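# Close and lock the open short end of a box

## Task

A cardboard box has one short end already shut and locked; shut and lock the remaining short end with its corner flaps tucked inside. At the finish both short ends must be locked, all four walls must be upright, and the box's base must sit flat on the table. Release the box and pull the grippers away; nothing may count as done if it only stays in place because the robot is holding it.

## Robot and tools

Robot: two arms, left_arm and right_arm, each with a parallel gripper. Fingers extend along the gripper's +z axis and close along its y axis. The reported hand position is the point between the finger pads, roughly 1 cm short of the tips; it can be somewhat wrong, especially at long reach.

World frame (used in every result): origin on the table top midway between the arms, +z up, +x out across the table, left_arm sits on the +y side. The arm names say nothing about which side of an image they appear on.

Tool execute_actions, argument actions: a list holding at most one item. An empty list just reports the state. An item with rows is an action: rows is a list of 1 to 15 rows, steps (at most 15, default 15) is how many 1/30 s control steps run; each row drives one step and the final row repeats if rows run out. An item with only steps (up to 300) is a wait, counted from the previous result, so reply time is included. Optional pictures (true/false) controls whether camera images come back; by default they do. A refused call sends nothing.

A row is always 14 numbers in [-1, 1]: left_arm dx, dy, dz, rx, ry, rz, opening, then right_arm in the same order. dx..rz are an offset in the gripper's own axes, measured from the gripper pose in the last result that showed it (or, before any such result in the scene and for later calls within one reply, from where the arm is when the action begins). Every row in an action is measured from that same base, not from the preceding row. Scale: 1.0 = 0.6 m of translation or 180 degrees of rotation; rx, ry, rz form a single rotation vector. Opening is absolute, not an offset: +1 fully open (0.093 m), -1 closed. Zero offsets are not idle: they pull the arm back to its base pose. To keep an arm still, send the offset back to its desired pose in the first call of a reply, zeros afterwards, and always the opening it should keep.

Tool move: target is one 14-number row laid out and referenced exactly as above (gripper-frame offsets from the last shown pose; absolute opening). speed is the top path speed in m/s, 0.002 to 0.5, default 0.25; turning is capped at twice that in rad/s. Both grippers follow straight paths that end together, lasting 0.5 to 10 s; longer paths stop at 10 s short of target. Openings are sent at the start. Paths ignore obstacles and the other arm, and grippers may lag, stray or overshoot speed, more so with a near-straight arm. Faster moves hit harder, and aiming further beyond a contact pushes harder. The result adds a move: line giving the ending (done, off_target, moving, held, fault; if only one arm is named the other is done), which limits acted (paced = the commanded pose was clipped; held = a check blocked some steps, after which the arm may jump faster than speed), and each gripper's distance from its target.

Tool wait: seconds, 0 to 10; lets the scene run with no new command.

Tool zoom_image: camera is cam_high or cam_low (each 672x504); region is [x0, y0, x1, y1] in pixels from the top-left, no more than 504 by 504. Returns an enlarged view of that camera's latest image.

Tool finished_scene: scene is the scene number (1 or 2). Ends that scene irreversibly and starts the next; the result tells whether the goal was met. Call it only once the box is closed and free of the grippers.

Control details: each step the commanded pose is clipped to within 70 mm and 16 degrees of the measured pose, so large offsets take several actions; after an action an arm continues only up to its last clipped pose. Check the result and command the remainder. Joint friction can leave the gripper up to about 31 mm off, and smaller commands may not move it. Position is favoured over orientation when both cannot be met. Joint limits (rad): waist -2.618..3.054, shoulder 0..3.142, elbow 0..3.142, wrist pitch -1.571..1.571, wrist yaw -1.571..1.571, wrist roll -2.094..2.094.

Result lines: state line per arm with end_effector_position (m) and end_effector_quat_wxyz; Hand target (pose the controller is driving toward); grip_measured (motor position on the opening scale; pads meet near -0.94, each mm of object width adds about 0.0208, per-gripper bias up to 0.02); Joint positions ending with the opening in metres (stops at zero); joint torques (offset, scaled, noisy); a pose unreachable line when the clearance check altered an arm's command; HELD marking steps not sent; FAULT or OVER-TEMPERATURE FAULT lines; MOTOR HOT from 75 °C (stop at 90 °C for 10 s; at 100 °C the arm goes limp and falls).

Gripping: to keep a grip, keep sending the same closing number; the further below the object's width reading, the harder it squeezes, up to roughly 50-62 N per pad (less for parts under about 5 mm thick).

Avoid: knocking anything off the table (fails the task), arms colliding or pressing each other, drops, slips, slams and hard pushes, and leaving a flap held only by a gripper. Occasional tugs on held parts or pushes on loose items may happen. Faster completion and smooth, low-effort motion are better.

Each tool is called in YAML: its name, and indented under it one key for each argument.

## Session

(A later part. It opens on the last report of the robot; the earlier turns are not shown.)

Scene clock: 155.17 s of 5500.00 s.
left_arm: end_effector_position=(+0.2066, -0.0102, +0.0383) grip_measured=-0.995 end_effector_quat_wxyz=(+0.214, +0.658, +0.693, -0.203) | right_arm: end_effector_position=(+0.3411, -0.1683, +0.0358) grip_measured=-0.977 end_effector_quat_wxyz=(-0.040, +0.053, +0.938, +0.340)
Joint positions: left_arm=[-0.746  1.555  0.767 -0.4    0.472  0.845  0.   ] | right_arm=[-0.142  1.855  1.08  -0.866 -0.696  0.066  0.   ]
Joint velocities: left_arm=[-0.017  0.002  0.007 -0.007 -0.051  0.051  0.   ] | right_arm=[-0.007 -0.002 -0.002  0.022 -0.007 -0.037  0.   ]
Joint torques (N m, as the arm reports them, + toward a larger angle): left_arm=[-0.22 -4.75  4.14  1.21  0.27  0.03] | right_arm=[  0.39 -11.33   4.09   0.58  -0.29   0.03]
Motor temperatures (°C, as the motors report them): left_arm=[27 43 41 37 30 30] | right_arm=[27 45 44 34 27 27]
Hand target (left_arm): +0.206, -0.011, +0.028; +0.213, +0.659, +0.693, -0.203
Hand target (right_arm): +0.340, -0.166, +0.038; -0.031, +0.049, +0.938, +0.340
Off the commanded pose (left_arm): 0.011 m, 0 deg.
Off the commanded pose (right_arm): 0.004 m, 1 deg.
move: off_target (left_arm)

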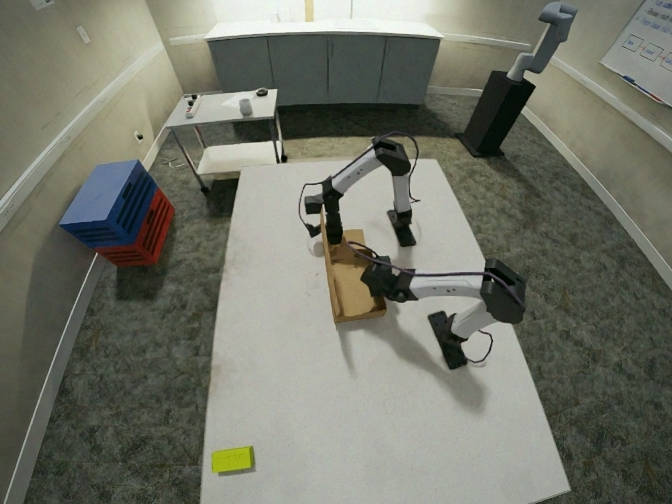

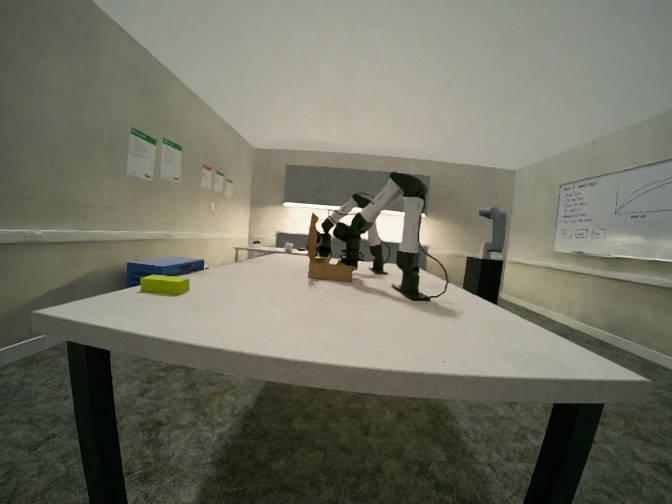

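Push +y ~7 cm, with extra tilt to keep the bracket back.

move:
  target: [0.008,0,0.016,0,0,0,-1,0.01,0.085,0.08,-0.04,0,0,-1]
  speed: 0.06

zoom_image:
  camera: "cam_high"
  region: [280,170,440,330]

Scene clock: 161.77 s of 5500.00 s.
left_arm: end_effector_position=(+0.2102, -0.0099, +0.0382) grip_measured=-0.995 end_effector_quat_wxyz=(+0.214, +0.644, +0.707, -0.200) | right_arm: end_effector_position=(+0.3449, -0.1113, +0.0296) grip_measured=-0.977 end_effector_quat_wxyz=(-0.038, +0.073, +0.919, +0.386)
Joint positions: left_arm=[-0.746  1.555  0.767 -0.389  0.457  0.803  0.   ] | right_arm=[ 0.005  1.855  0.997 -0.606 -0.791  0.33   0.   ]
Joint velocities: left_arm=[-0.002 -0.012 -0.002 -0.051  0.081 -0.037  0.   ] | right_arm=[ 0.017 -0.017 -0.022  0.066  0.022  0.007  0.   ]
Joint torques (N m, as the arm reports them, + toward a larger angle): left_arm=[-0.18 -4.8   4.26  1.25  0.41  0.37] | right_arm=[  2.77 -10.54   4.05   1.03  -0.53  -0.05]
Motor temperatures (°C, as the motors report them): left_arm=[27 43 41 37 30 30] | right_arm=[27 46 44 33 28 27]
Hand target (left_arm): +0.206, -0.011, +0.028; +0.213, +0.657, +0.694, -0.203
Hand target (right_arm): +0.339, -0.099, +0.032; -0.039, +0.055, +0.915, +0.399
Off the commanded pose (left_arm): 0.011 m, 2 deg.
Off the commanded pose (right_arm): 0.014 m, 3 deg.
After step 90, 2.07 s passed at rest.
move: off_target (left_arm, right_arm)

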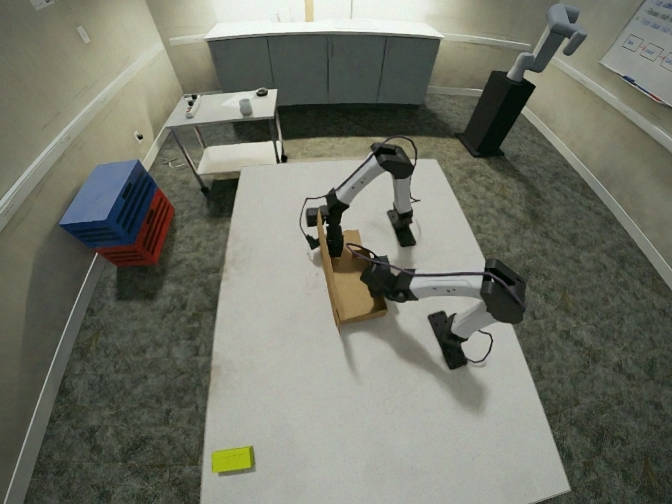

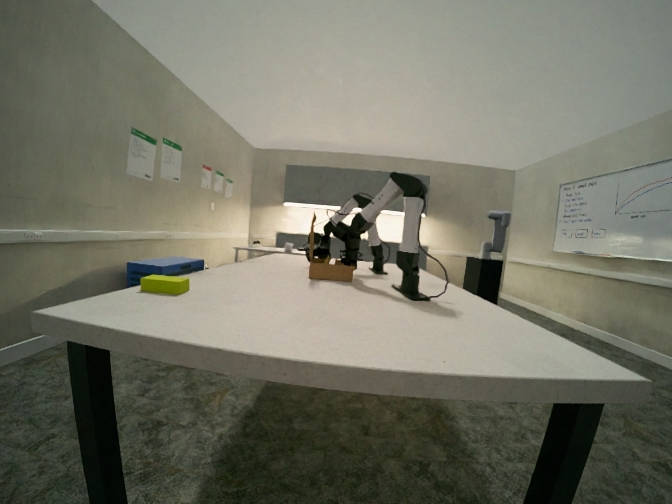

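Region (280, 170, 440, 330) of cam_high's 672x504 image, scaled by 3.150, with more detail than that image has.

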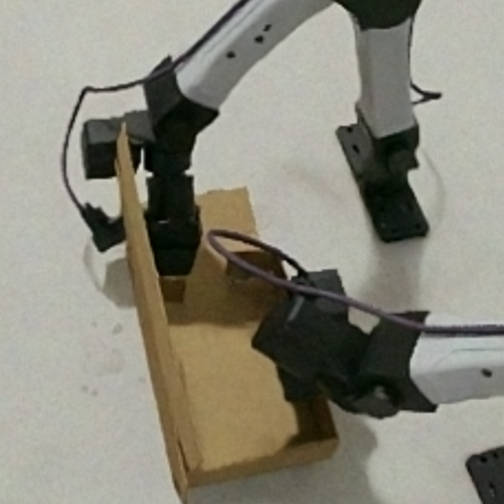

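move:
  target: [0,0,0,0,0,0,-1,0,-0.06,-0.25,0,0,0,-1]
  speed: 0.12

move:
  target: [-0.045,-0.01,-0.07,0.021,0,0.033,-1,0.14,-0.1,-0.02,0,0.03,0,-1]
  speed: 0.12

zoom_image:
  camera: "cam_high"
  region: [280,170,440,330]

Scene clock: 175.63 s of 5500.00 s.
left_arm: end_effector_position=(+0.2107, -0.0099, +0.0383) grip_measured=-0.995 end_effector_quat_wxyz=(+0.214, +0.640, +0.711, -0.200) | right_arm: end_effector_position=(+0.3403, -0.2388, +0.1067) grip_measured=-0.977 end_effector_quat_wxyz=(-0.038, +0.075, +0.919, +0.386)
Joint positions: left_arm=[-0.746  1.555  0.767 -0.387  0.455  0.792  0.   ] | right_arm=[-0.41   1.852  1.322 -1.34  -0.751 -0.245  0.   ]
Joint velocities: left_arm=[ 0.012 -0.002 -0.007 -0.022 -0.11  -0.051  0.   ] | right_arm=[-0.012 -0.012 -0.027 -0.037 -0.037 -0.037  0.   ]
Joint torques (N m, as the arm reports them, + toward a larger angle): left_arm=[ 0.16 -7.33  5.77  0.94  0.33  0.14] | right_arm=[-0.9  -8.8   7.31 -0.26 -0.24 -0.13]
Motor temperatures (°C, as the motors report them): left_arm=[27 42 41 38 30 30] | right_arm=[27 47 43 34 28 27]
Hand target (left_arm): +0.210, -0.010, +0.038; +0.214, +0.644, +0.707, -0.199
Hand target (right_arm): +0.342, -0.242, +0.109; -0.038, +0.073, +0.919, +0.384
Off the commanded pose (left_arm): 0.001 m, 1 deg.
Off the commanded pose (right_arm): 0.005 m, 0 deg.
After step 90, 8.97 s passed at rest.
move: done

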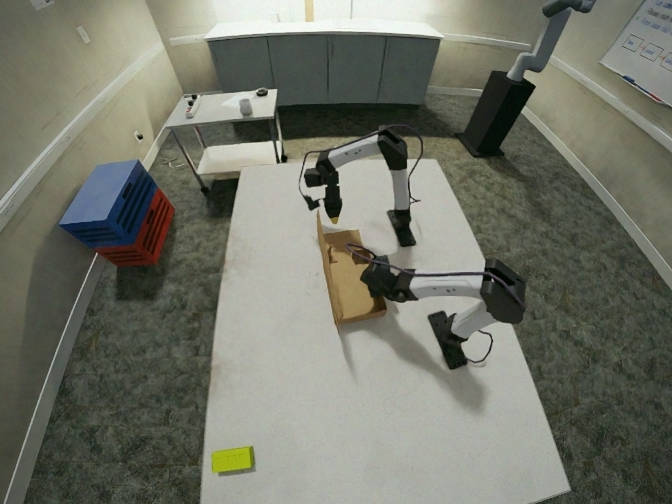

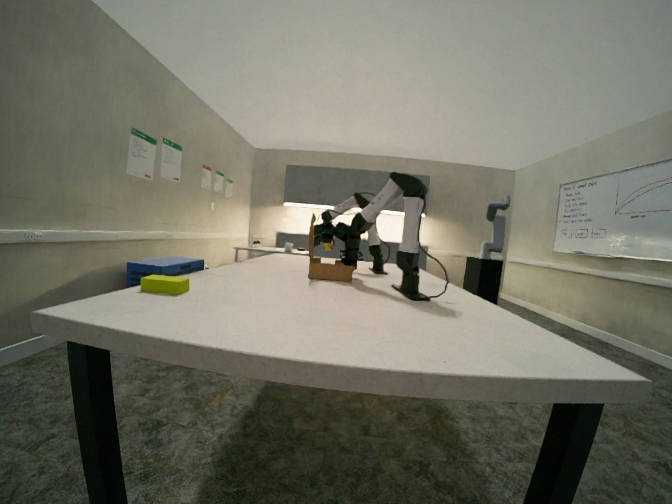

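Scene clock: 177.07 s of 5500.00 s.
left_arm: end_effector_position=(+0.1964, -0.0069, +0.0755) grip_measured=-0.995 end_effector_quat_wxyz=(+0.180, +0.682, +0.676, -0.213) | right_arm: end_effector_position=(+0.2561, -0.2807, +0.0780) grip_measured=-0.977 end_effector_quat_wxyz=(-0.079, +0.056, +0.917, +0.387)
Joint positions: left_arm=[-0.746  1.512  0.914 -0.682  0.491  0.926  0.   ] | right_arm=[-0.639  1.805  1.094 -1.433 -0.612 -0.581  0.   ]
Joint velocities: left_arm=[-0.022 -0.007 -0.002 -0.022 -0.007  0.022  0.   ] | right_arm=[ 0.007  0.007 -0.017 -0.007 -0.037 -0.095  0.   ]
Joint torques (N m, as the arm reports them, + toward a larger angle): left_arm=[ 1.38 -9.27  7.45  0.76  0.44  0.14] | right_arm=[ -1.25 -10.08   3.48  -0.92  -0.17  -0.13]
Motor temperatures (°C, as the motors report them): left_arm=[27 43 41 37 30 30] | right_arm=[27 47 43 34 28 27]
Hand target (left_arm): +0.205, -0.009, +0.088; +0.203, +0.683, +0.670, -0.211
Hand target (right_arm): +0.249, -0.280, +0.082; -0.082, +0.056, +0.916, +0.388
Off the commanded pose (left_arm): 0.016 m, 3 deg.
Off the commanded pose (right_arm): 0.010 m, 0 deg.
move: off_target (left_arm)

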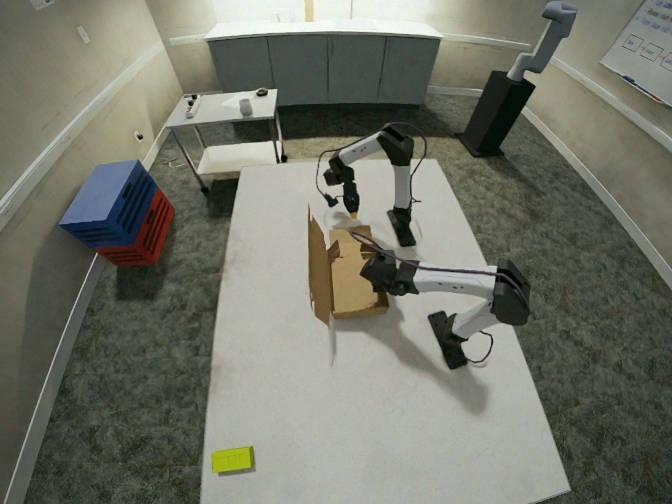

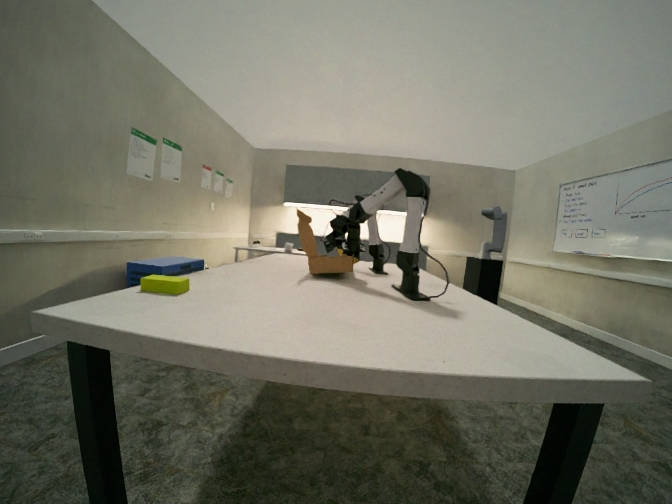

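Region (280, 170, 440, 330) of cam_high's 672x504 image, scaled by 3.150, with more detail than that image has.

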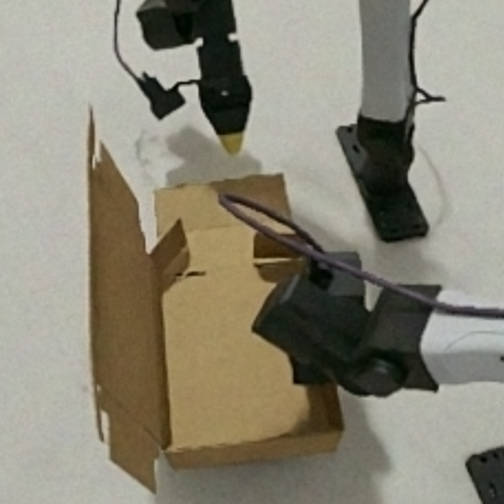

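move:
  target: [0,0,-0.01,0,0,0,-1,0,-0.068,0.075,0,-0.055,0,-1]
  speed: 0.1

move:
  target: [0,0,-0.01,0,0,0,-1,0,0.13,0.13,0,0,0,-1]
  speed: 0.07

zoom_image:
  camera: "cam_high"
  region: [280,170,440,330]

Scene clock: 193.73 s of 5500.00 s.
left_arm: end_effector_position=(+0.1914, -0.0037, +0.0738) grip_measured=-0.995 end_effector_quat_wxyz=(+0.167, +0.681, +0.680, -0.215) | right_arm: end_effector_position=(+0.2451, -0.2758, +0.0169) grip_measured=-0.977 end_effector_quat_wxyz=(-0.013, +0.083, +0.920, +0.382)
Joint positions: left_arm=[-0.746  1.512  0.914 -0.71   0.491  0.926  0.   ] | right_arm=[-0.686  1.789  0.817 -1.051 -0.665 -0.545  0.   ]
Joint velocities: left_arm=[ 0.027 -0.007 -0.002 -0.022  0.007 -0.007  0.   ] | right_arm=[ 0.002 -0.007  0.012  0.037  0.007  0.037  0.   ]
Joint torques (N m, as the arm reports them, + toward a larger angle): left_arm=[ 0.98 -8.25  6.66  0.69  0.35  0.12] | right_arm=[-1.38 -9.21  2.62 -0.28 -0.36  0.02]
Motor temperatures (°C, as the motors report them): left_arm=[27 45 44 36 30 30] | right_arm=[27 47 43 34 27 27]
Hand target (left_arm): +0.197, -0.004, +0.081; +0.180, +0.682, +0.676, -0.213
Hand target (right_arm): +0.246, -0.276, +0.018; +0.001, +0.090, +0.920, +0.382
Off the commanded pose (left_arm): 0.009 m, 2 deg.
Off the commanded pose (right_arm): 0.002 m, 2 deg.
After step 90, 12.20 s passed at rest.
move: done

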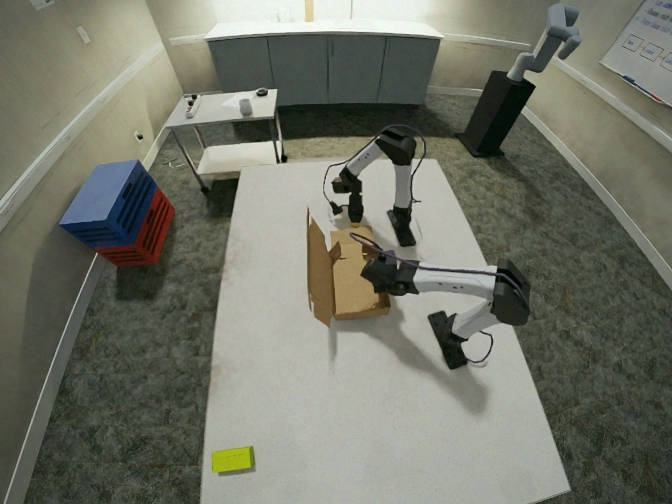

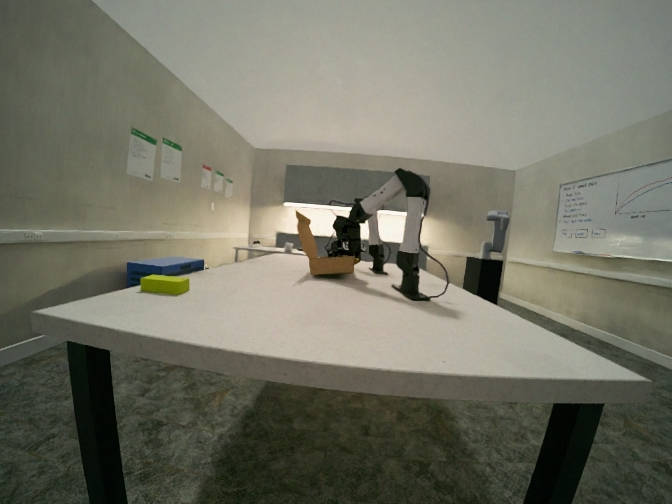

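Scene clock: 195.87 s of 5500.00 s.
left_arm: end_effector_position=(+0.1906, +0.0167, +0.0653) grip_measured=-0.996 end_effector_quat_wxyz=(+0.133, +0.675, +0.702, -0.186) | right_arm: end_effector_position=(+0.2565, -0.1762, +0.0130) grip_measured=-0.977 end_effector_quat_wxyz=(-0.027, +0.093, +0.924, +0.369)
Joint positions: left_arm=[-0.726  1.512  0.914 -0.775  0.419  0.929  0.   ] | right_arm=[-0.224  1.607  0.637 -0.672 -0.755  0.069  0.   ]
Joint velocities: left_arm=[ 0.002  0.007 -0.007  0.037 -0.066 -0.007  0.   ] | right_arm=[-0.022 -0.002  0.007  0.022 -0.051  0.081  0.   ]
Joint torques (N m, as the arm reports them, + toward a larger angle): left_arm=[-0.24 -8.63  6.83  0.85  1.15  0.19] | right_arm=[ 1.88 -7.65  3.6   0.83 -0.59  0.08]
Motor temperatures (°C, as the motors report them): left_arm=[27 45 44 36 30 30] | right_arm=[27 46 43 34 28 27]
Hand target (left_arm): +0.191, +0.001, +0.079; +0.166, +0.682, +0.679, -0.215
Hand target (right_arm): +0.259, -0.168, +0.017; -0.013, +0.082, +0.920, +0.384
Off the commanded pose (left_arm): 0.022 m, 6 deg.
Off the commanded pose (right_arm): 0.011 m, 3 deg.
move: off_target (left_arm, right_arm)

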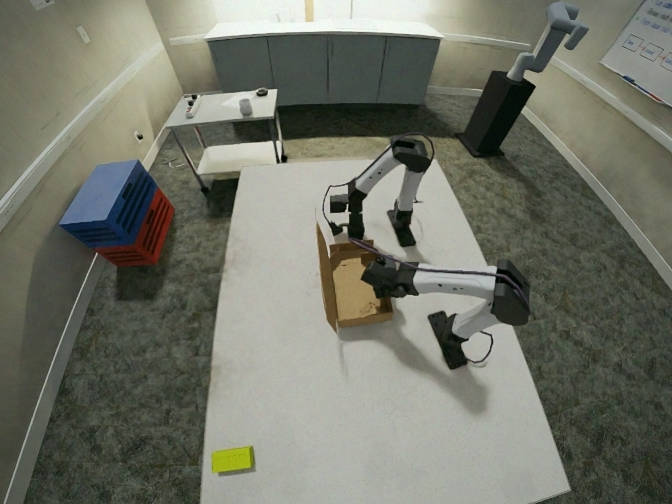

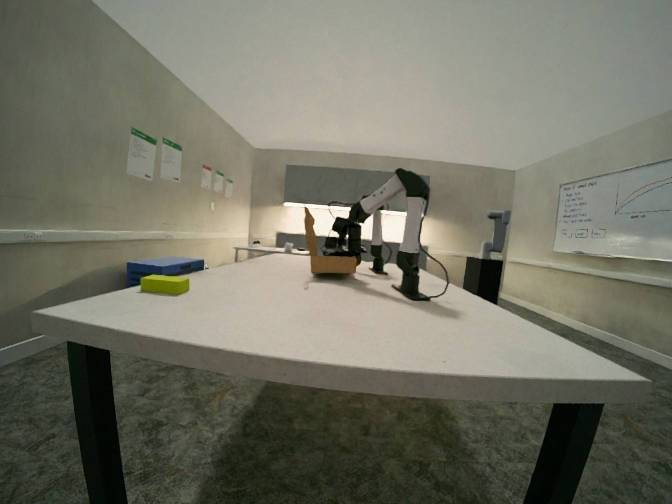

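Region (280, 170, 440, 330) of cam_high's 672x504 image, scaled by 3.150, with more detail than that image has.

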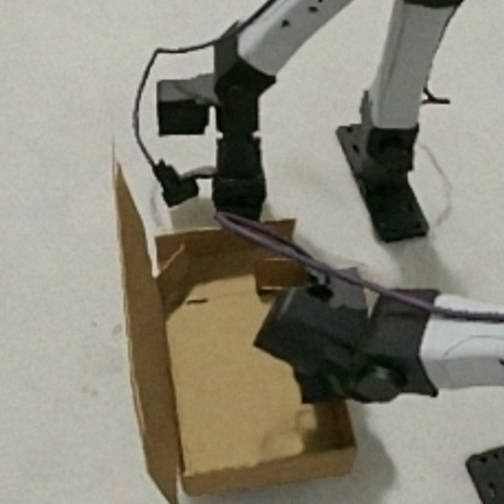

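move:
  target: [0.01,0.015,0.08,-0.02,0,0.015,-1,0,-0.01,-0.01,0,0,0,-1]
  speed: 0.05

zoom_image:
  camera: "cam_high"
  region: [290,190,410,310]

Scene clock: 207.23 s of 5500.00 s.
left_arm: end_effector_position=(+0.1949, +0.0113, +0.0365) grip_measured=-0.996 end_effector_quat_wxyz=(+0.151, +0.684, +0.695, -0.160) | right_arm: end_effector_position=(+0.2593, -0.1870, +0.0105) grip_measured=-0.977 end_effector_quat_wxyz=(-0.013, +0.092, +0.929, +0.359)
Joint positions: left_arm=[-0.76   1.545  0.822 -0.595  0.37   0.913  0.   ] | right_arm=[-0.261  1.607  0.637 -0.672 -0.733  0.029  0.   ]
Joint velocities: left_arm=[-0.002  0.002 -0.002  0.007 -0.007 -0.051  0.   ] | right_arm=[ 0.002 -0.017 -0.002 -0.007 -0.022  0.007  0.   ]
Joint torques (N m, as the arm reports them, + toward a larger angle): left_arm=[-1.66 -2.57  3.29  1.47  0.22 -0.12] | right_arm=[-0.47 -5.36  5.45  0.01 -0.48 -0.1 ]
Motor temperatures (°C, as the motors report them): left_arm=[27 45 44 36 31 30] | right_arm=[27 45 42 34 28 27]
Hand target (left_arm): +0.195, +0.002, +0.021; +0.157, +0.687, +0.691, -0.161
Hand target (right_arm): +0.256, -0.185, +0.013; -0.026, +0.094, +0.924, +0.369
Off the commanded pose (left_arm): 0.020 m, 1 deg.
Off the commanded pose (right_arm): 0.005 m, 2 deg.
After step 90, 7.13 s passed at rest.
move: off_target (left_arm)

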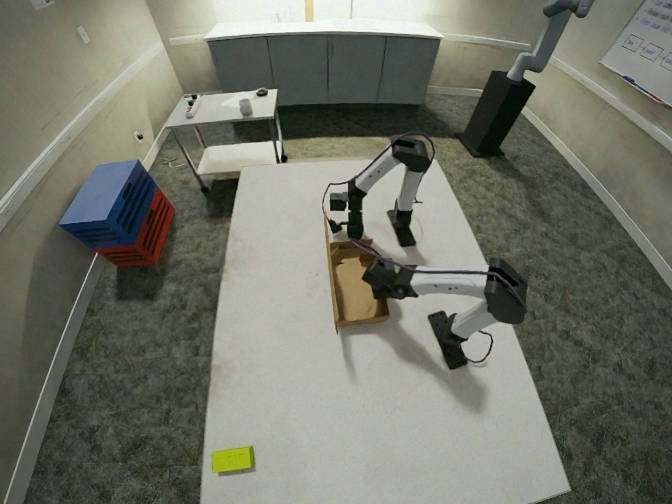

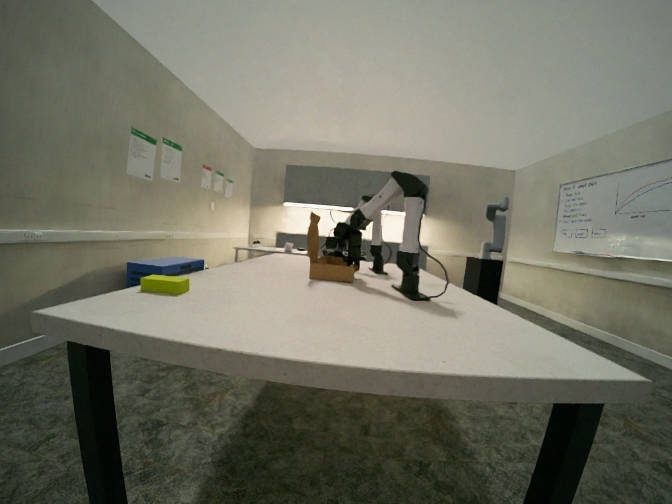

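Region (290, 190, 410, 310) of cam_high's 672x504 image, scaled by 4.200, with more detail than that image has.

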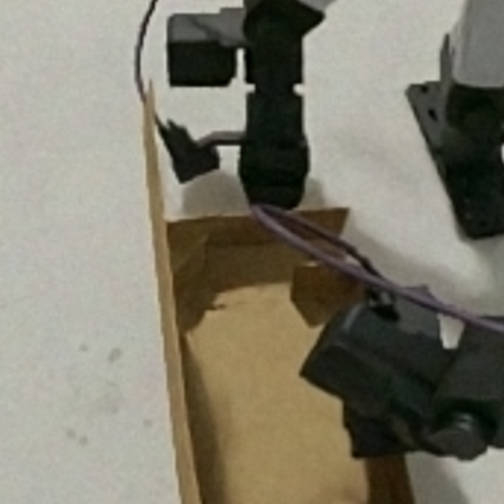

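move:
  target: [0.005,0,0.018,0,0,0,-1,0,0.075,0.01,0,0,0,-1]
  speed: 0.04

zoom_image:
  camera: "cam_high"
  region: [290,190,410,310]

Scene clock: 215.47 s of 5500.00 s.
left_arm: end_effector_position=(+0.1953, +0.0122, +0.0364) grip_measured=-0.996 end_effector_quat_wxyz=(+0.149, +0.680, +0.701, -0.158) | right_arm: end_effector_position=(+0.2641, -0.1833, +0.0136) grip_measured=-0.977 end_effector_quat_wxyz=(-0.010, +0.111, +0.951, +0.289)
Joint positions: left_arm=[-0.76   1.543  0.822 -0.597  0.363  0.899  0.   ] | right_arm=[-0.149  1.529  0.655 -0.663 -0.585  0.214  0.   ]
Joint velocities: left_arm=[-0.002 -0.007  0.022 -0.081  0.022  0.007  0.   ] | right_arm=[ 0.012 -0.012 -0.002 -0.081 -0.007 -0.007  0.   ]
Joint torques (N m, as the arm reports them, + toward a larger angle): left_arm=[-0.33 -4.51  3.81  1.08  0.3   0.1 ] | right_arm=[ 3.93 -7.22  6.62  0.55 -1.47  0.09]
Motor temperatures (°C, as the motors report them): left_arm=[27 44 43 37 31 30] | right_arm=[27 43 43 33 28 27]
Hand target (left_arm): +0.194, +0.010, +0.026; +0.150, +0.684, +0.695, -0.161
Hand target (right_arm): +0.266, -0.155, +0.036; -0.015, +0.091, +0.929, +0.358
Off the commanded pose (left_arm): 0.011 m, 1 deg.
Off the commanded pose (right_arm): 0.040 m, 9 deg.
After step 90, 3.73 s passed at rest.
move: off_target (left_arm, right_arm)

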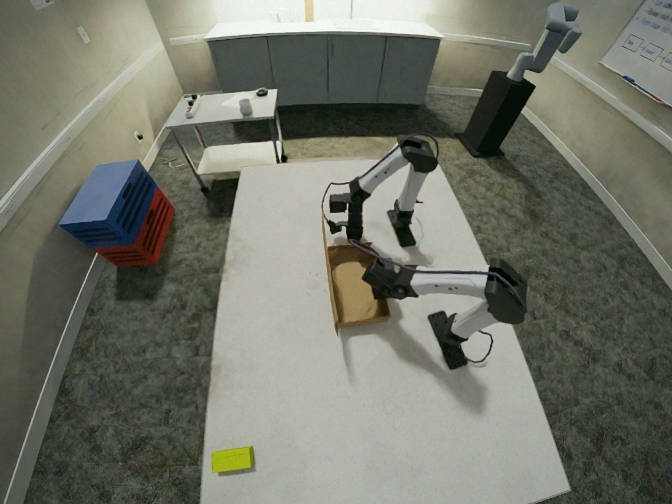

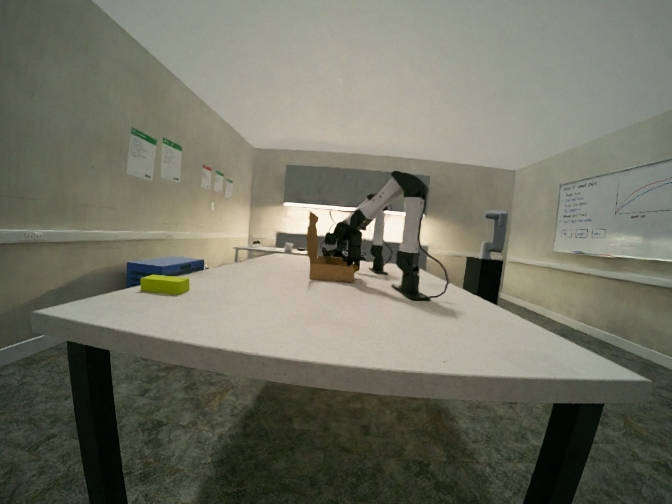

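Region (290, 190, 410, 310) of cam_high's 672x504 image, scaled by 4.200, with more detail than that image has.

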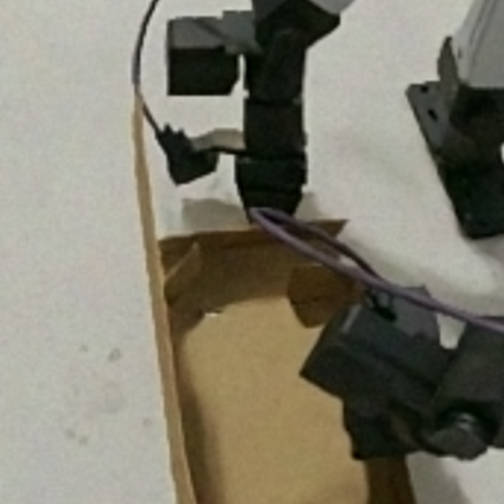

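move:
  target: [0.005,0,0.018,0,0,0,-1,0,-0.06,-0.08,0,0,0,-1]
  speed: 0.08

move:
  target: [0.005,0,0.018,0,0,0,-1,-0.1,0.14,-0.17,0.05,-0.19,0.06,-1]
  speed: 0.12

zoom_image:
  camera: "cam_high"
  region: [290,190,410,310]

Scene clock: 243.40 s of 5500.00 s.
left_arm: end_effector_position=(+0.1985, +0.0110, +0.0371) grip_measured=-0.996 end_effector_quat_wxyz=(+0.157, +0.679, +0.700, -0.155) | right_arm: end_effector_position=(+0.2501, -0.2337, +0.0284) grip_measured=-0.977 end_effector_quat_wxyz=(-0.018, +0.113, +0.950, +0.291)
Joint positions: left_arm=[-0.76   1.542  0.82  -0.58   0.36   0.898  0.   ] | right_arm=[-0.396  1.529  0.72  -0.908 -0.575 -0.083  0.   ]
Joint velocities: left_arm=[ 0.012 -0.017  0.007  0.022 -0.022  0.051  0.   ] | right_arm=[-0.002 -0.017  0.007 -0.037 -0.007  0.007  0.   ]
Joint torques (N m, as the arm reports them, + toward a larger angle): left_arm=[-0.44 -4.57  4.    0.97  0.21  0.01] | right_arm=[-1.37 -5.94  7.04  0.04 -0.2  -0.1 ]
Motor temperatures (°C, as the motors report them): left_arm=[27 42 42 37 30 30] | right_arm=[28 42 44 33 31 27]
Hand target (left_arm): +0.195, +0.011, +0.026; +0.149, +0.680, +0.701, -0.158
Hand target (right_arm): +0.255, -0.238, +0.034; -0.011, +0.111, +0.951, +0.287
Off the commanded pose (left_arm): 0.012 m, 1 deg.
Off the commanded pose (right_arm): 0.009 m, 1 deg.
After step 90, 23.63 s passed at rest.
move: off_target (left_arm)

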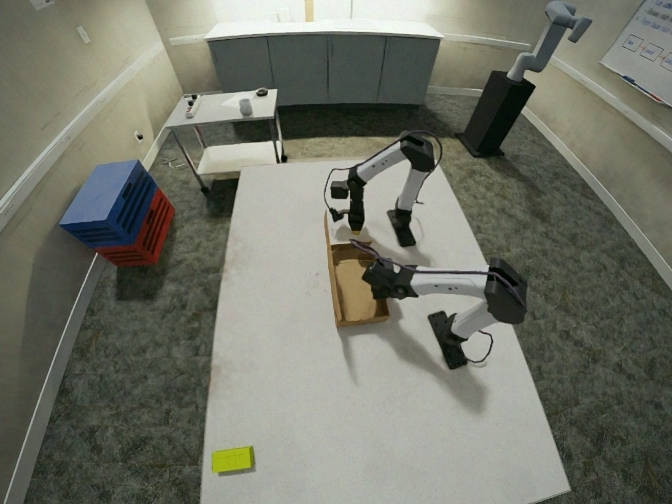

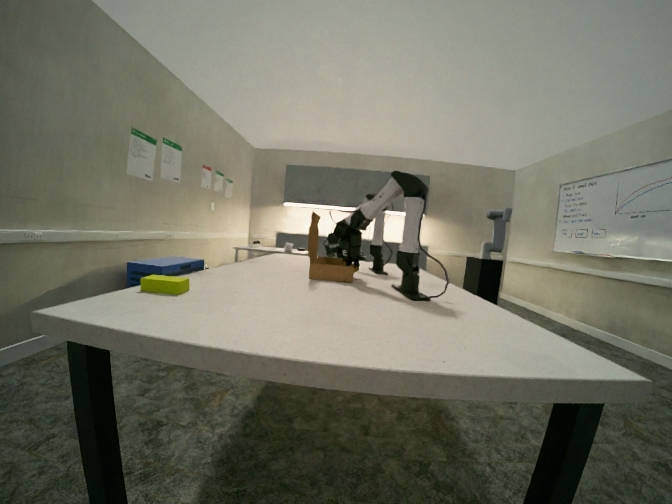

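Scene clock: 246.60 s of 5500.00 s.
left_arm: end_effector_position=(+0.1987, +0.0109, +0.0372) grip_measured=-0.996 end_effector_quat_wxyz=(+0.158, +0.679, +0.700, -0.155) | right_arm: end_effector_position=(+0.3142, -0.2366, +0.1376) grip_measured=-0.977 end_effector_quat_wxyz=(+0.198, +0.285, +0.923, +0.167)
Joint positions: left_arm=[-0.76   1.542  0.82  -0.579  0.36   0.898  0.   ] | right_arm=[-0.119  1.13   0.875 -0.826 -0.197  0.65   0.   ]
Joint velocities: left_arm=[-0.022 -0.012  0.002 -0.007 -0.022  0.037  0.   ] | right_arm=[ 0.007 -0.012 -0.012 -0.022 -0.022 -0.037  0.   ]
Joint torques (N m, as the arm reports them, + toward a larger angle): left_arm=[-0.29 -4.42  4.03  1.11  0.19 -0.04] | right_arm=[ 0.94 -5.11  9.05  1.81  0.07  0.02]
Motor temperatures (°C, as the motors report them): left_arm=[27 42 42 37 30 30] | right_arm=[28 41 44 33 30 27]
Hand target (left_arm): +0.198, +0.009, +0.027; +0.157, +0.680, +0.700, -0.155
Hand target (right_arm): +0.323, -0.235, +0.153; +0.227, +0.280, +0.916, +0.174
Off the commanded pose (left_arm): 0.011 m, 0 deg.
Off the commanded pose (right_arm): 0.019 m, 3 deg.
move: off_target (left_arm, right_arm)

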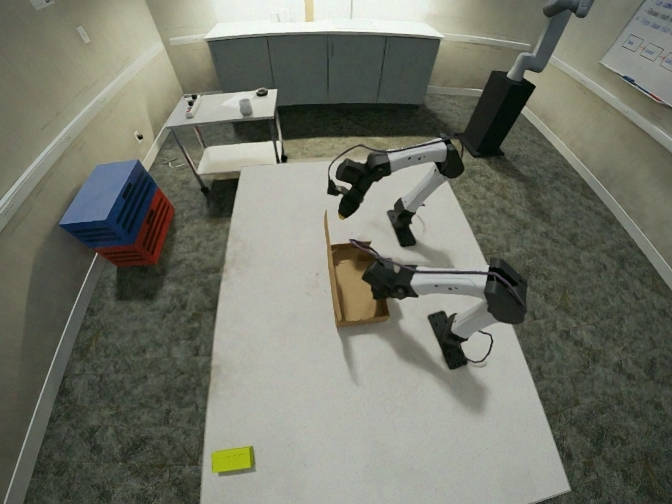

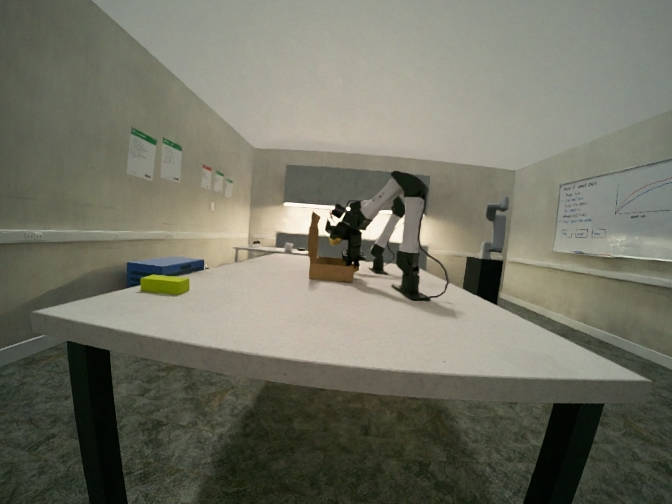

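Region (290, 190, 410, 310) of cam_high's 672x504 image, scaled by 4.200, with more detail than that image has.

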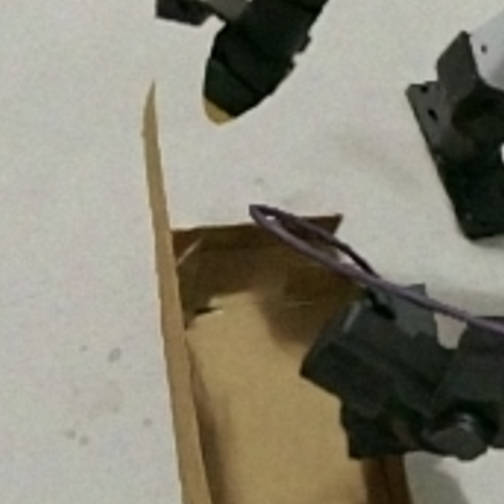

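move:
  target: [0.005,0,0.018,0,0,0,-1,0.117,0.1,0.075,0,0,0,-1]
  speed: 0.12

move:
  target: [0.005,0,0.018,0,0,0,-1,0.025,-0.039,0.08,0,0,0,-1]
  speed: 0.08

zoom_image:
  camera: "cam_high"
  region: [290,190,410,310]

Scene clock: 265.70 s of 5500.00 s.
left_arm: end_effector_position=(+0.1987, +0.0109, +0.0372) grip_measured=-0.996 end_effector_quat_wxyz=(+0.158, +0.679, +0.700, -0.155) | right_arm: end_effector_position=(+0.3071, -0.1428, +0.1107) grip_measured=-0.977 end_effector_quat_wxyz=(+0.196, +0.284, +0.923, +0.172)
Joint positions: left_arm=[-0.76   1.542  0.82  -0.579  0.36   0.898  0.   ] | right_arm=[ 0.338  1.193  0.799 -0.649  0.019  1.051  0.   ]
Joint velocities: left_arm=[-0.007 -0.002  0.012  0.022 -0.051 -0.007  0.   ] | right_arm=[-0.012 -0.007 -0.002 -0.022  0.022  0.007  0.   ]
Joint torques (N m, as the arm reports them, + toward a larger angle): left_arm=[-0.38 -4.56  4.01  1.1   0.2  -0.02] | right_arm=[ 0.99 -3.36  6.22  1.87  0.17  0.03]
Motor temperatures (°C, as the motors report them): left_arm=[27 41 41 37 30 30] | right_arm=[28 39 46 36 29 27]
Hand target (left_arm): +0.198, +0.009, +0.027; +0.157, +0.680, +0.700, -0.155
Hand target (right_arm): +0.308, -0.141, +0.105; +0.198, +0.285, +0.923, +0.169
Off the commanded pose (left_arm): 0.011 m, 0 deg.
Off the commanded pose (right_arm): 0.007 m, 1 deg.
After step 90, 14.67 s passed at rest.
move: off_target (left_arm)

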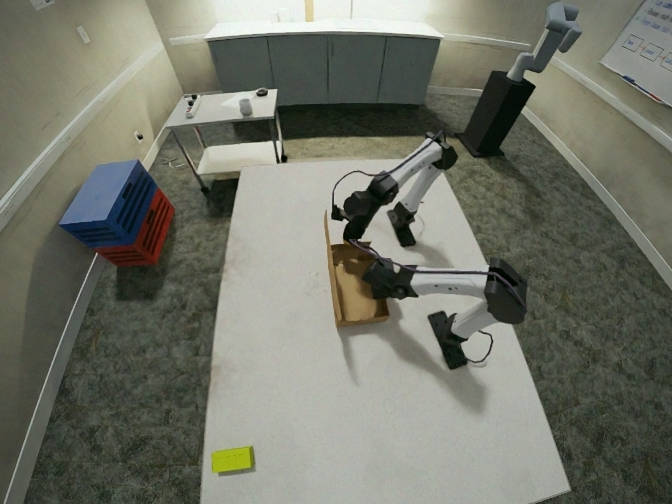

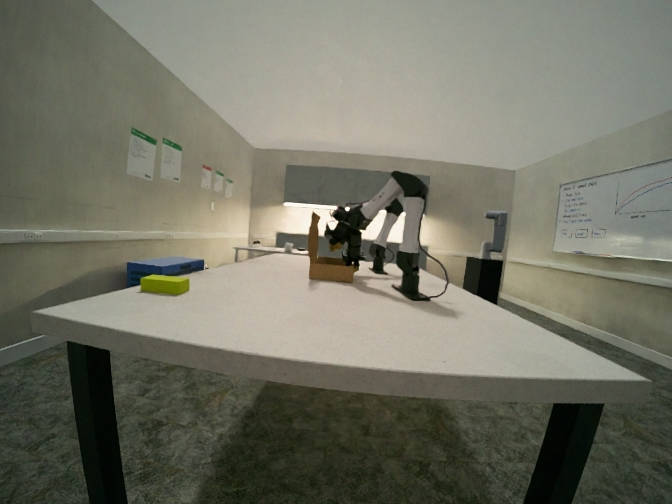

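Scene clock: 266.80 s of 5500.00 s.
left_arm: end_effector_position=(+0.2023, +0.0101, +0.0373) grip_measured=-0.996 end_effector_quat_wxyz=(+0.163, +0.677, +0.702, -0.150) | right_arm: end_effector_position=(+0.3085, -0.1402, +0.0688) grip_measured=-0.977 end_effector_quat_wxyz=(+0.201, +0.282, +0.920, +0.183)
Joint positions: left_arm=[-0.76   1.543  0.82  -0.564  0.351  0.891  0.   ] | right_arm=[ 0.338  1.235  0.641 -0.426  0.01   1.051  0.   ]
Joint velocities: left_arm=[-0.022 -0.012  0.002  0.007  0.051  0.051  0.   ] | right_arm=[-0.012 -0.017 -0.002 -0.022 -0.051  0.022  0.   ]
Joint torques (N m, as the arm reports them, + toward a larger angle): left_arm=[-0.39 -4.77  4.04  1.01  0.29  0.05] | right_arm=[-0.22 -2.46  5.08  1.94  0.15 -0.01]
Motor temperatures (°C, as the motors report them): left_arm=[27 41 41 37 30 30] | right_arm=[28 39 46 36 29 27]
Hand target (left_arm): +0.198, +0.009, +0.027; +0.157, +0.679, +0.700, -0.155
Hand target (right_arm): +0.306, -0.143, +0.056; +0.196, +0.284, +0.923, +0.172
Off the commanded pose (left_arm): 0.012 m, 1 deg.
Off the commanded pose (right_arm): 0.014 m, 1 deg.
move: off_target (left_arm, right_arm)

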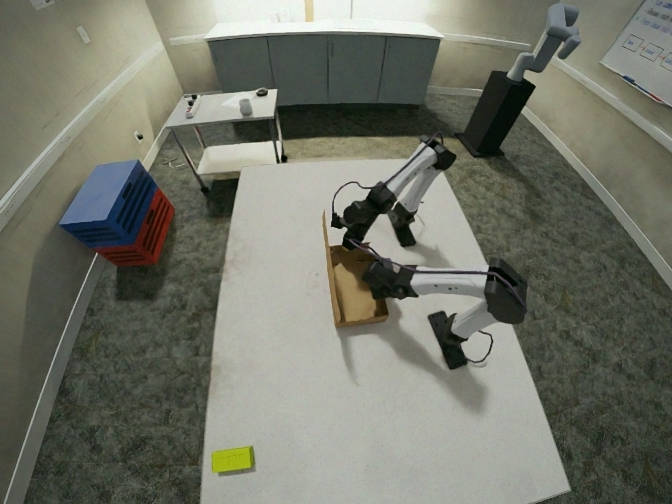

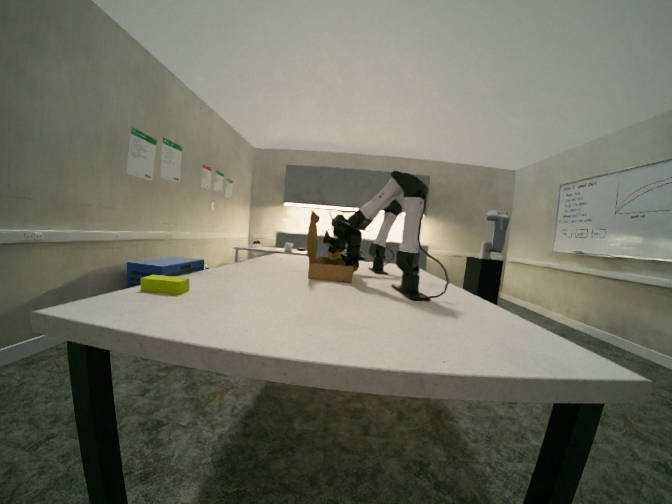

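Region (290, 190, 410, 310) of cam_high's 672x504 image, scaled by 4.200, with more detail than that image has.

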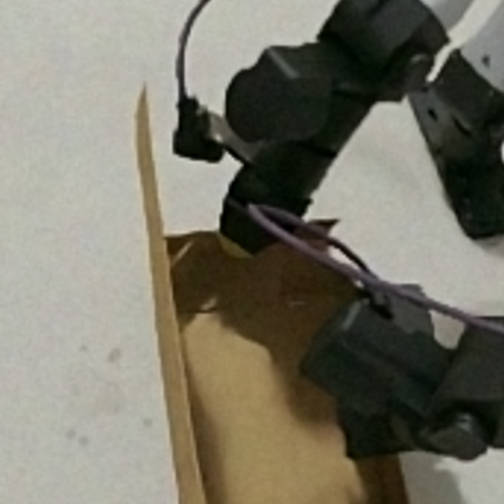

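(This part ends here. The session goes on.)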